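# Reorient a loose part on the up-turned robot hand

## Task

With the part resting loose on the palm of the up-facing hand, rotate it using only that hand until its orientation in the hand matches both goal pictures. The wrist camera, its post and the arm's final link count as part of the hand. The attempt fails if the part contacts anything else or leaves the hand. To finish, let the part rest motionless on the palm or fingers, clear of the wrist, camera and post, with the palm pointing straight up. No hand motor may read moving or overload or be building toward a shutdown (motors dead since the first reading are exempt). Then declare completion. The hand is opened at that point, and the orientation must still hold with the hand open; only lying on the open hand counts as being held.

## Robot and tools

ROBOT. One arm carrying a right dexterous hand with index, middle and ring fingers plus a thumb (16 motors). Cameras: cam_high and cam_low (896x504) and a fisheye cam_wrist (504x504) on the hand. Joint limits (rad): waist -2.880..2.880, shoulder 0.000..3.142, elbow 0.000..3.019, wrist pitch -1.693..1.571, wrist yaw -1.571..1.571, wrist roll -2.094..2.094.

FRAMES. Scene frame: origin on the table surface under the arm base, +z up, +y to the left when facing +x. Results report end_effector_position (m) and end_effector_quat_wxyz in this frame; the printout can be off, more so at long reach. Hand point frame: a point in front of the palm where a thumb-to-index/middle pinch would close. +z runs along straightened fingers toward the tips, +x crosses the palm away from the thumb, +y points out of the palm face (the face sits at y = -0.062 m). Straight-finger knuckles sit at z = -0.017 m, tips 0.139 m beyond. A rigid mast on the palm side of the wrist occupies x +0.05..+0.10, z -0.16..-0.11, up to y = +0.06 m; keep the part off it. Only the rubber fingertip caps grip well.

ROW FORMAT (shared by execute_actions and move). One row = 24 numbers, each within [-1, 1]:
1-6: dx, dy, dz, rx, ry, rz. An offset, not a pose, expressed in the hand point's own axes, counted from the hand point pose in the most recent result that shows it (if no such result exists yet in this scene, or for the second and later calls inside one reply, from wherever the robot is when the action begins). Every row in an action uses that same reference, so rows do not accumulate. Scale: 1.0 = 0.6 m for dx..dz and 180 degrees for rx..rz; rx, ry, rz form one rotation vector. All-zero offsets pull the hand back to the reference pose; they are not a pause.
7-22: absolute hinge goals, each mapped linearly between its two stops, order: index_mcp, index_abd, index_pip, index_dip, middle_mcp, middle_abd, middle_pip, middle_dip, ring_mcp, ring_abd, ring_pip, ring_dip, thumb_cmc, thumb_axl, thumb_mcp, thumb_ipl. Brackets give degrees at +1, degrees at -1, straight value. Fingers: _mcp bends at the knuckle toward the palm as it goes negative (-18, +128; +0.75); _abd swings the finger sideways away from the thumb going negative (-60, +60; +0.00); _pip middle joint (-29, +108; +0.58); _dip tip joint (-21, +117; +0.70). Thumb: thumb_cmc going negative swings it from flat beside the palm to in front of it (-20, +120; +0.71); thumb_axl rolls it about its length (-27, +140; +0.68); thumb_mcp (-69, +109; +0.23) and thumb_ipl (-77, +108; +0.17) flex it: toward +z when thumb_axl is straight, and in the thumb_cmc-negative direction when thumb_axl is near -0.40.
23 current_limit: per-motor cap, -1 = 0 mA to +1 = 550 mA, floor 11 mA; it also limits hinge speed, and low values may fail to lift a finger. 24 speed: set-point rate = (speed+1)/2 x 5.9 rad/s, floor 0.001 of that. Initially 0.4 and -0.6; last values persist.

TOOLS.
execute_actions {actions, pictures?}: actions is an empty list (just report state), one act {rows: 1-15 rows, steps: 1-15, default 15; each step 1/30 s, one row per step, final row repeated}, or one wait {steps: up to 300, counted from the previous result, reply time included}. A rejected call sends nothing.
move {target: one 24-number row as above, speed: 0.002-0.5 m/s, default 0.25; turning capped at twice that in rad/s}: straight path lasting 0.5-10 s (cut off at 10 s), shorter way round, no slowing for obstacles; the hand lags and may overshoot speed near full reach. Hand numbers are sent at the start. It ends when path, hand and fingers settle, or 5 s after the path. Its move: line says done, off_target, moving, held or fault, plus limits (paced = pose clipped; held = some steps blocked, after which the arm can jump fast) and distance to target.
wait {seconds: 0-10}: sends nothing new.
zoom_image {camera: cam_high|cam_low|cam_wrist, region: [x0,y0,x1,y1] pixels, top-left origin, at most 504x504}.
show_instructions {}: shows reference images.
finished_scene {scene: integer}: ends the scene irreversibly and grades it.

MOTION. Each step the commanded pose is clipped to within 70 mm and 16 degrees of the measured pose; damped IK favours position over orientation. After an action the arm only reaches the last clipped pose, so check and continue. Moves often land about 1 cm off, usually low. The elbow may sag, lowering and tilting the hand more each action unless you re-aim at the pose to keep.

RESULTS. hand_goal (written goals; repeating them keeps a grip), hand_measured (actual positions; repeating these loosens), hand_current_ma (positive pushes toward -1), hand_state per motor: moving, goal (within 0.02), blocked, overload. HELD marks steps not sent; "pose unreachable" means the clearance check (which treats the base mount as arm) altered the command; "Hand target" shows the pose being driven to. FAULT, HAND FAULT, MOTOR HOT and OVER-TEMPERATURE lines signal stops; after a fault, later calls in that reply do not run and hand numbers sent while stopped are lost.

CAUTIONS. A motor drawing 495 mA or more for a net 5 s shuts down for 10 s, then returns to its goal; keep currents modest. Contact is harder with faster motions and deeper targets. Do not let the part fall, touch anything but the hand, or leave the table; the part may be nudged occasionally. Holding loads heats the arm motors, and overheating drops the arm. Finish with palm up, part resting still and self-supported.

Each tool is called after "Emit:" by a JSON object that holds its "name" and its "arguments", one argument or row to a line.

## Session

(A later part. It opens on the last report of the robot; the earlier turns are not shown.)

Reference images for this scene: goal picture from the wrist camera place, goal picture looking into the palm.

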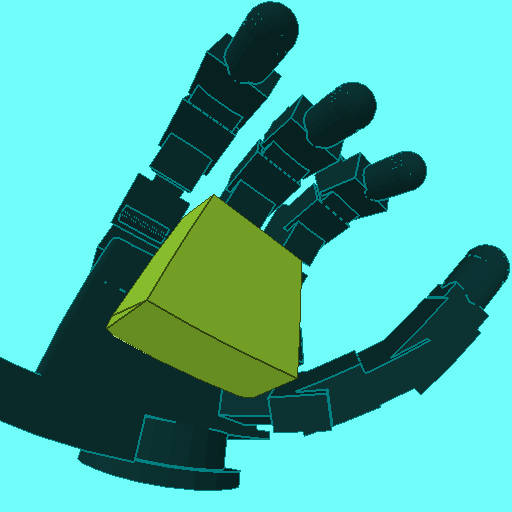

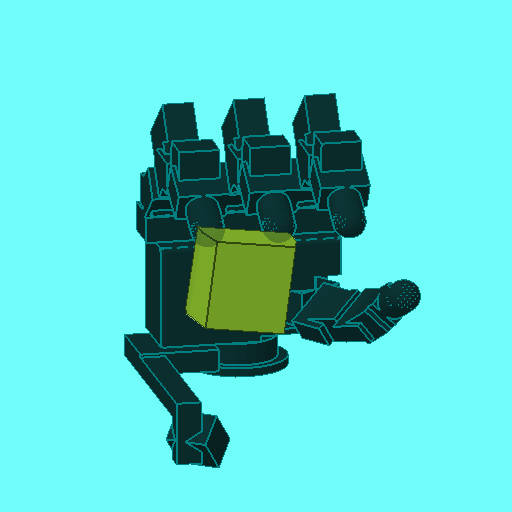

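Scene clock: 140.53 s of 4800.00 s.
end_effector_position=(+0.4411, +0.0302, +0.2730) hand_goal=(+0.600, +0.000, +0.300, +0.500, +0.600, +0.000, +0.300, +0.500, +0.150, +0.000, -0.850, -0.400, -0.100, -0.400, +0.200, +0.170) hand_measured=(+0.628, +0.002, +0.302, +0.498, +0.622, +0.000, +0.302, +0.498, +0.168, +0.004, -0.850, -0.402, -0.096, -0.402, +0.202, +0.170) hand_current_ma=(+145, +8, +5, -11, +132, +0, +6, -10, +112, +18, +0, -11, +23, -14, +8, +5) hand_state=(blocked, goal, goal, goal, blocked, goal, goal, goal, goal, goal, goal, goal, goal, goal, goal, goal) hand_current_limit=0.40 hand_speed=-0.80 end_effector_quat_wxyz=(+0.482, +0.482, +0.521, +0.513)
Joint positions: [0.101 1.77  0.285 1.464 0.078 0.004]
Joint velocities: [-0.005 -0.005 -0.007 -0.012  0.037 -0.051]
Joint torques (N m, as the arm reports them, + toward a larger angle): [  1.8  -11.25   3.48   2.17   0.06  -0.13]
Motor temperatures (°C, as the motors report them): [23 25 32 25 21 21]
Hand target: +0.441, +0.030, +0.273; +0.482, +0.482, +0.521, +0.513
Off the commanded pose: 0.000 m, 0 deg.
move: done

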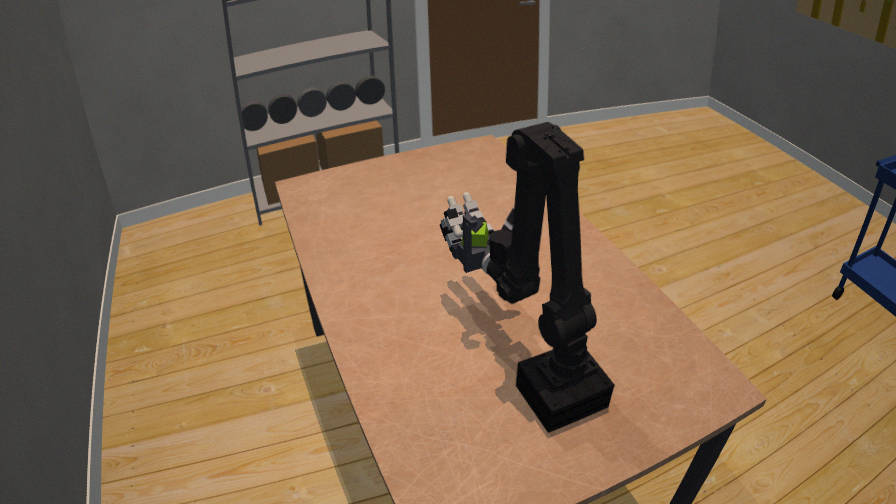

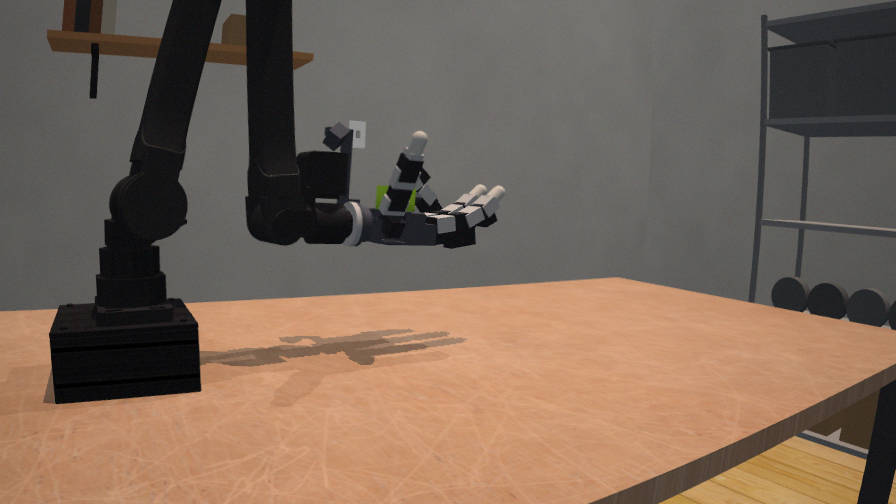

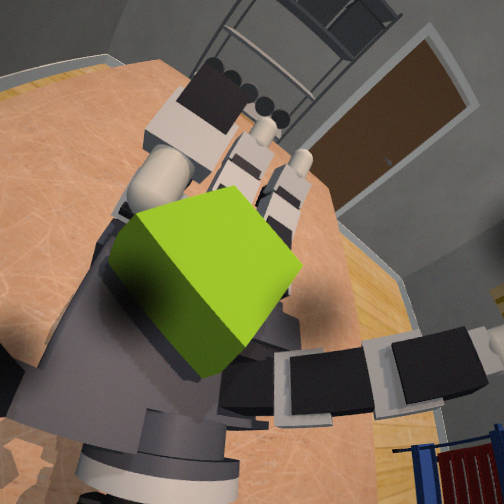

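Emit:
{"name": "move", "arguments": {
  "target": [0,0,0,0,0,0, 0.6,0,0.3,0.5, 0.6,0,0.3,0.5, -0.12,-0.2,-0.85,-0.2, 0.2,-0.4,0.2,0.17, 0.4,-0.8]
}}

Scene clock: 145.10 s of 4800.00 s.
end_effector_position=(+0.4411, +0.0302, +0.2730) hand_goal=(+0.600, +0.000, +0.300, +0.500, +0.600, +0.000, +0.300, +0.500, -0.120, -0.200, -0.850, -0.200, +0.200, -0.400, +0.200, +0.170) hand_measured=(+0.628, +0.002, +0.302, +0.498, +0.622, +0.000, +0.302, +0.498, -0.106, -0.198, -0.850, -0.202, +0.208, -0.402, +0.202, +0.170) hand_current_ma=(+145, +8, +5, -11, +132, +0, +6, -10, +89, +15, -3, -11, +39, -14, +18, +5) hand_state=(blocked, goal, goal, goal, blocked, goal, goal, goal, goal, goal, goal, goal, goal, goal, goal, goal) hand_current_limit=0.40 hand_speed=-0.80 end_effector_quat_wxyz=(+0.482, +0.482, +0.521, +0.513)
Joint positions: [0.101 1.77  0.285 1.464 0.078 0.004]
Joint velocities: [ 0.005 -0.015 -0.012 -0.002 -0.037 -0.081]
Joint torques (N m, as the arm reports them, + toward a larger angle): [  1.92 -11.17   3.53   2.16   0.06  -0.15]
Motor temperatures (°C, as the motors report them): [23 25 32 25 21 21]
Hand target: +0.441, +0.030, +0.273; +0.482, +0.482, +0.521, +0.513
Off the commanded pose: 0.000 m, 0 deg.
move: done

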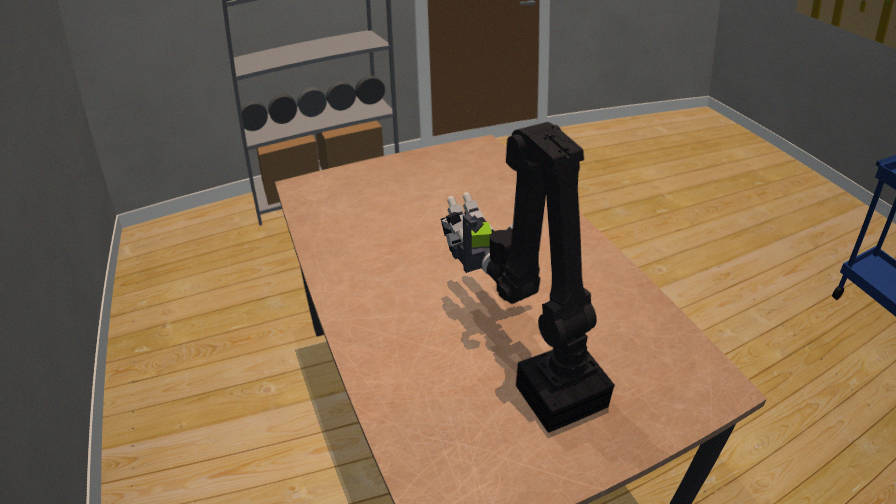

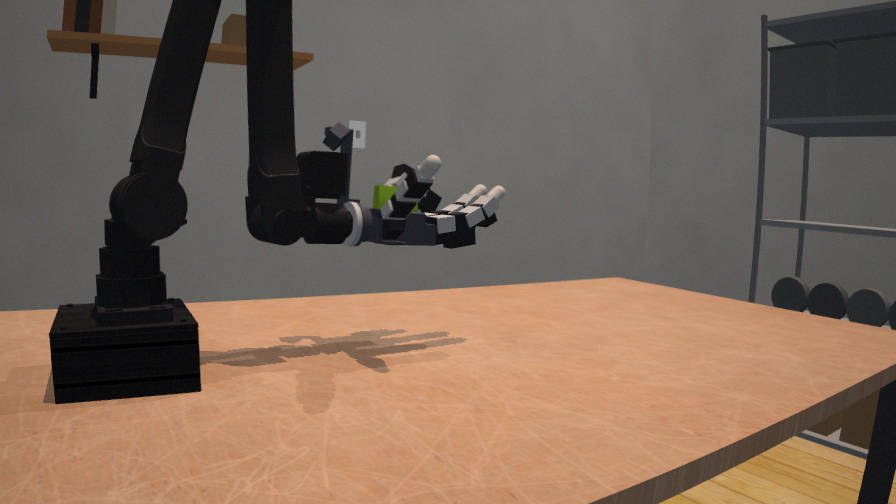

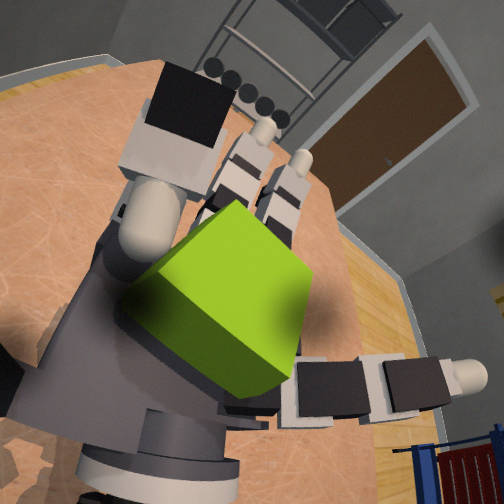

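Emit:
{"name": "move", "arguments": {
  "target": [0,0,0,0,0,0, 0.6,0,0.3,0.5, 0.6,0,0.3,0.5, -0.32,-0.35,-0.75,-0.05, 0.4,-0.4,0.2,0.17, 0.4,-0.8]
}}

Scene clock: 149.23 s of 4800.00 s.
end_effector_position=(+0.4411, +0.0302, +0.2730) hand_goal=(+0.600, +0.000, +0.300, +0.500, +0.600, +0.000, +0.300, +0.500, -0.320, -0.350, -0.750, -0.050, +0.400, -0.400, +0.200, +0.170) hand_measured=(+0.628, +0.002, +0.302, +0.498, +0.622, +0.000, +0.302, +0.498, -0.310, -0.348, -0.752, -0.052, +0.408, -0.402, +0.204, +0.170) hand_current_ma=(+145, +8, +5, -11, +132, +0, +6, -10, +59, +11, -10, -11, +47, -14, +23, +5) hand_state=(blocked, goal, goal, goal, blocked, goal, goal, goal, goal, goal, goal, goal, goal, goal, goal, goal) hand_current_limit=0.40 hand_speed=-0.80 end_effector_quat_wxyz=(+0.482, +0.482, +0.521, +0.513)
Joint positions: [0.101 1.77  0.285 1.464 0.078 0.004]
Joint velocities: [-0.005  0.015 -0.002 -0.012 -0.051  0.007]
Joint torques (N m, as the arm reports them, + toward a larger angle): [  2.01 -11.19   3.5    2.18   0.09  -0.15]
Motor temperatures (°C, as the motors report them): [23 25 32 25 21 21]
Hand target: +0.441, +0.030, +0.273; +0.482, +0.482, +0.521, +0.513
Off the commanded pose: 0.000 m, 0 deg.
move: done

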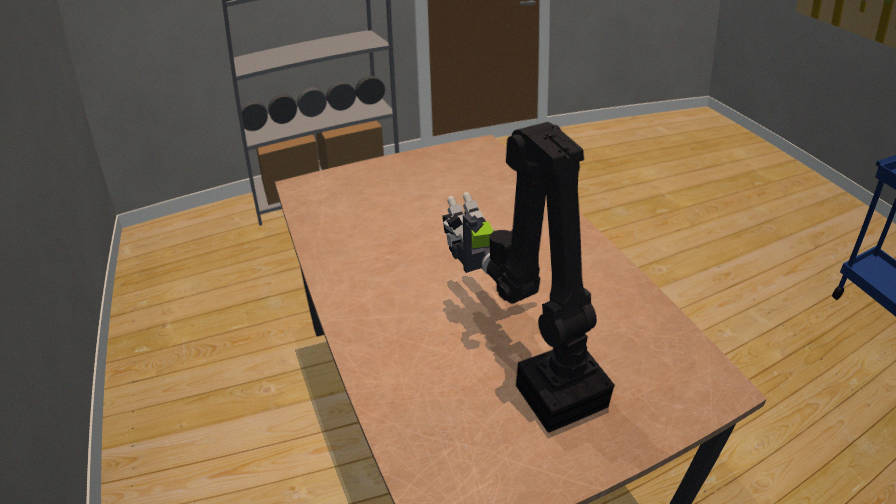

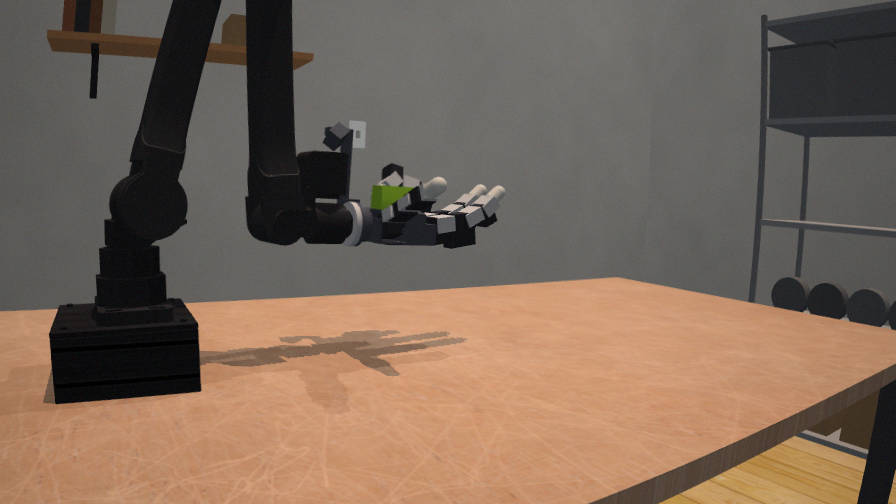

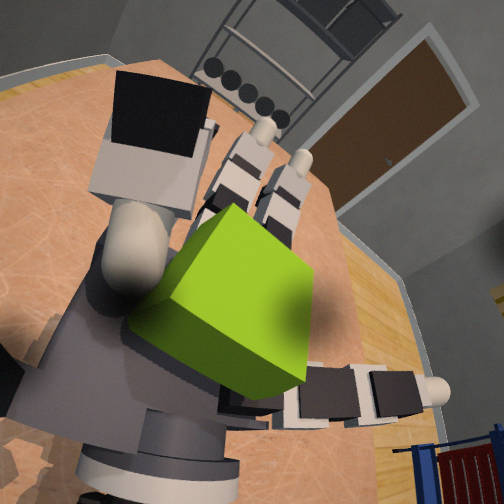

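Emit:
{"name": "move", "arguments": {
  "target": [0,0,0,0,0,0, 0.6,0,0.3,0.5, 0.6,0,0.3,0.5, -0.42,-0.48,-0.7,0.0, 0.5,-0.4,0.2,0.17, 0.4,-0.8]
}}

Scene clock: 159.80 s of 4800.00 s.
end_effector_position=(+0.4411, +0.0302, +0.2730) hand_goal=(+0.600, +0.000, +0.300, +0.500, +0.600, +0.000, +0.300, +0.500, -0.420, -0.480, -0.700, +0.000, +0.500, -0.400, +0.200, +0.170) hand_measured=(+0.628, +0.002, +0.302, +0.498, +0.622, +0.000, +0.302, +0.498, -0.414, -0.478, -0.702, -0.002, +0.508, -0.402, +0.204, +0.170) hand_current_ma=(+145, +8, +5, -11, +132, +0, +6, -10, +43, +8, -11, -12, +49, -14, +25, +5) hand_state=(blocked, goal, goal, goal, blocked, goal, goal, goal, goal, goal, goal, goal, goal, goal, goal, goal) hand_current_limit=0.40 hand_speed=-0.80 end_effector_quat_wxyz=(+0.482, +0.482, +0.521, +0.513)
Joint positions: [0.101 1.77  0.285 1.464 0.078 0.004]
Joint velocities: [-0.005 -0.005 -0.007  0.012 -0.037 -0.037]
Joint torques (N m, as the arm reports them, + toward a larger angle): [  2.12 -11.25   3.35   2.19   0.08  -0.15]
Motor temperatures (°C, as the motors report them): [23 25 32 25 21 21]
Hand target: +0.441, +0.030, +0.273; +0.482, +0.482, +0.521, +0.513
Off the commanded pose: 0.000 m, 0 deg.
move: done

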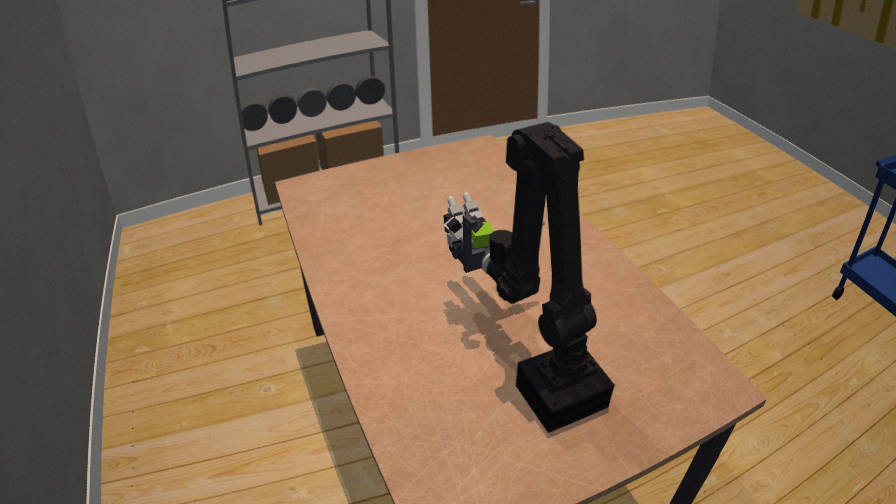

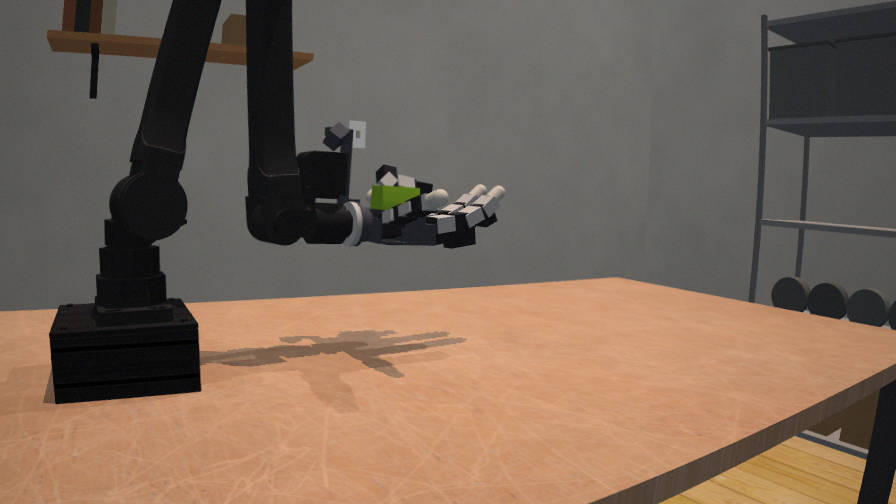

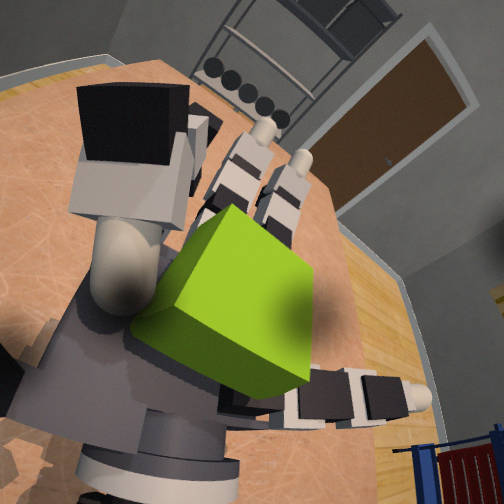

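Emit:
{"name": "move", "arguments": {
  "target": [0,0,0,0,0,0, 0.6,0,0.3,0.5, 0.6,0,0.3,0.5, -0.42,-0.1,-0.6,0.0, 0.5,-0.4,0.2,0.17, 0.4,-0.7]
}}

Emit:
{"name": "move", "arguments": {
  "target": [0,0,0,0,0,0, 0.6,0,0.3,0.5, 0.6,0,0.3,0.5, 0.5,0,0.3,0.5, 0.5,0.266,0.2,0.15, 0.4,-0.6]
}}

Scene clock: 165.90 s of 4800.00 s.
end_effector_position=(+0.4411, +0.0302, +0.2730) hand_goal=(+0.600, +0.000, +0.300, +0.500, +0.600, +0.000, +0.300, +0.500, -0.420, -0.100, -0.600, +0.000, +0.500, -0.400, +0.200, +0.170) hand_measured=(+0.628, +0.002, +0.302, +0.498, +0.622, +0.000, +0.302, +0.498, -0.418, -0.104, -0.608, -0.002, +0.508, -0.402, +0.204, +0.170) hand_current_ma=(+145, +8, +5, -11, +132, +0, +6, -10, +9, -16, -43, -12, +49, -14, +25, +5) hand_state=(blocked, goal, goal, goal, blocked, goal, goal, goal, goal, goal, goal, goal, goal, goal, goal, goal) hand_current_limit=0.40 hand_speed=-0.70 end_effector_quat_wxyz=(+0.482, +0.482, +0.521, +0.513)
Joint positions: [0.101 1.77  0.285 1.464 0.078 0.004]
Joint velocities: [-0.024 -0.005 -0.002 -0.002  0.022  0.007]
Joint torques (N m, as the arm reports them, + toward a larger angle): [  2.02 -11.42   3.47   2.22   0.05  -0.18]
Motor temperatures (°C, as the motors report them): [23 25 32 25 21 21]
Hand target: +0.441, +0.030, +0.273; +0.482, +0.482, +0.521, +0.513
Off the commanded pose: 0.000 m, 0 deg.
move: done

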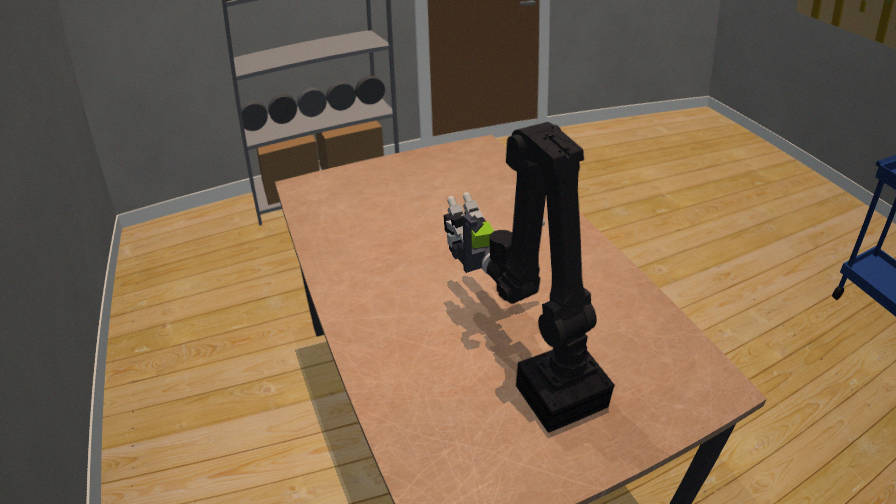

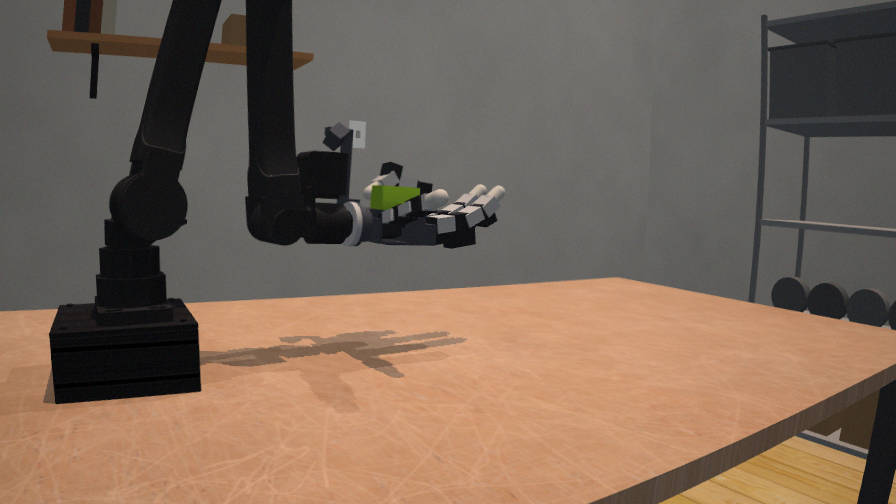

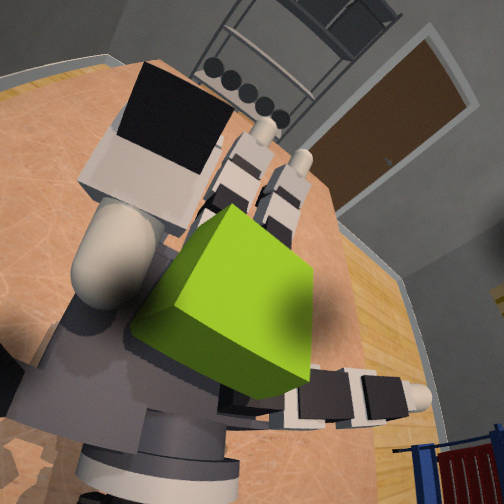

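Scene clock: 167.20 s of 4800.00 s.
end_effector_position=(+0.4411, +0.0302, +0.2730) hand_goal=(+0.600, +0.000, +0.300, +0.500, +0.600, +0.000, +0.300, +0.500, +0.500, +0.000, +0.300, +0.500, +0.500, +0.266, +0.200, +0.150) hand_measured=(+0.628, +0.002, +0.302, +0.498, +0.622, +0.000, +0.302, +0.498, +0.508, -0.002, +0.300, +0.498, +0.508, +0.264, +0.204, +0.154) hand_current_ma=(+145, +8, +5, -11, +132, +0, +6, -10, +49, -14, +1, -13, +50, -13, +25, +25) hand_state=(blocked, goal, goal, goal, blocked, goal, goal, goal, goal, goal, goal, goal, goal, goal, goal, goal) hand_current_limit=0.40 hand_speed=-0.60 end_effector_quat_wxyz=(+0.482, +0.482, +0.521, +0.513)
Joint positions: [0.101 1.77  0.285 1.464 0.078 0.004]
Joint velocities: [ 0.005 -0.005 -0.002 -0.012  0.007 -0.007]
Joint torques (N m, as the arm reports them, + toward a larger angle): [  2.1  -11.4    3.52   2.25   0.09  -0.14]
Motor temperatures (°C, as the motors report them): [23 25 32 25 21 21]
Hand target: +0.441, +0.030, +0.273; +0.482, +0.482, +0.521, +0.513
Off the commanded pose: 0.000 m, 0 deg.
move: done

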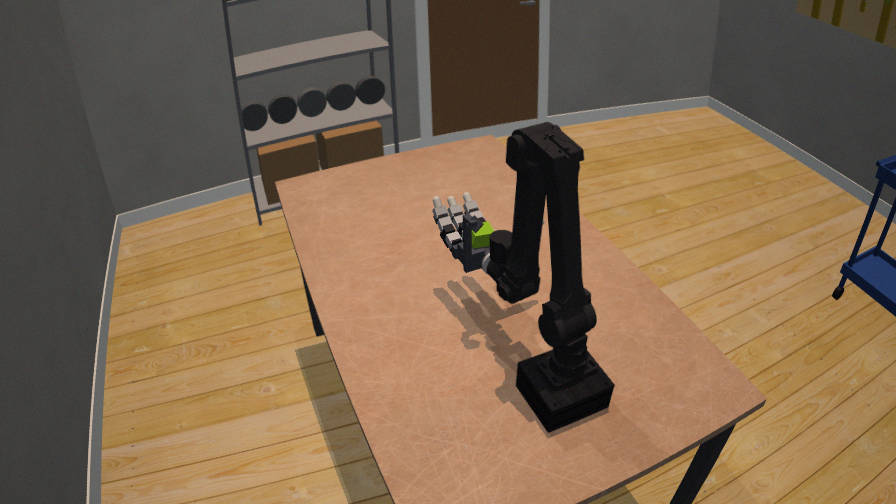

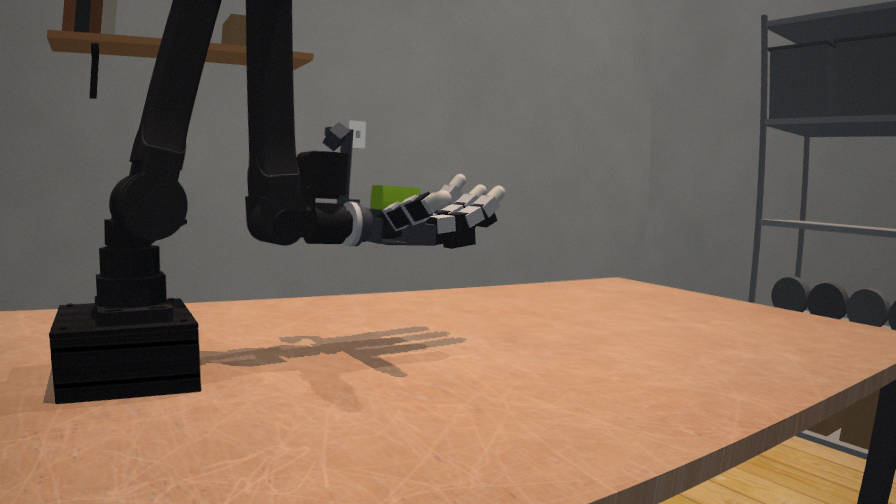

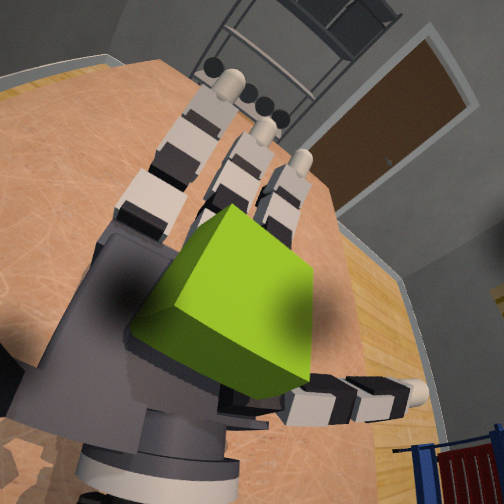

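Quick shape check.

Emit:
{"name": "zoom_image", "arguments": {
  "camera": "cam_wrist",
  "region": [90, 170, 350, 430]
}}

Region (90, 170, 350, 430) of cam_wrist's 504x504 image, scaled by 1.938, with more detail than that image has.

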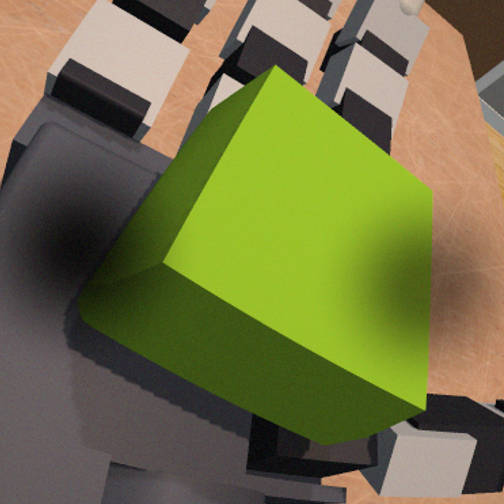

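Matches the goal.

Emit:
{"name": "finished_scene", "arguments": {
  "scene": 2
}}

The scene is finished: the task was done.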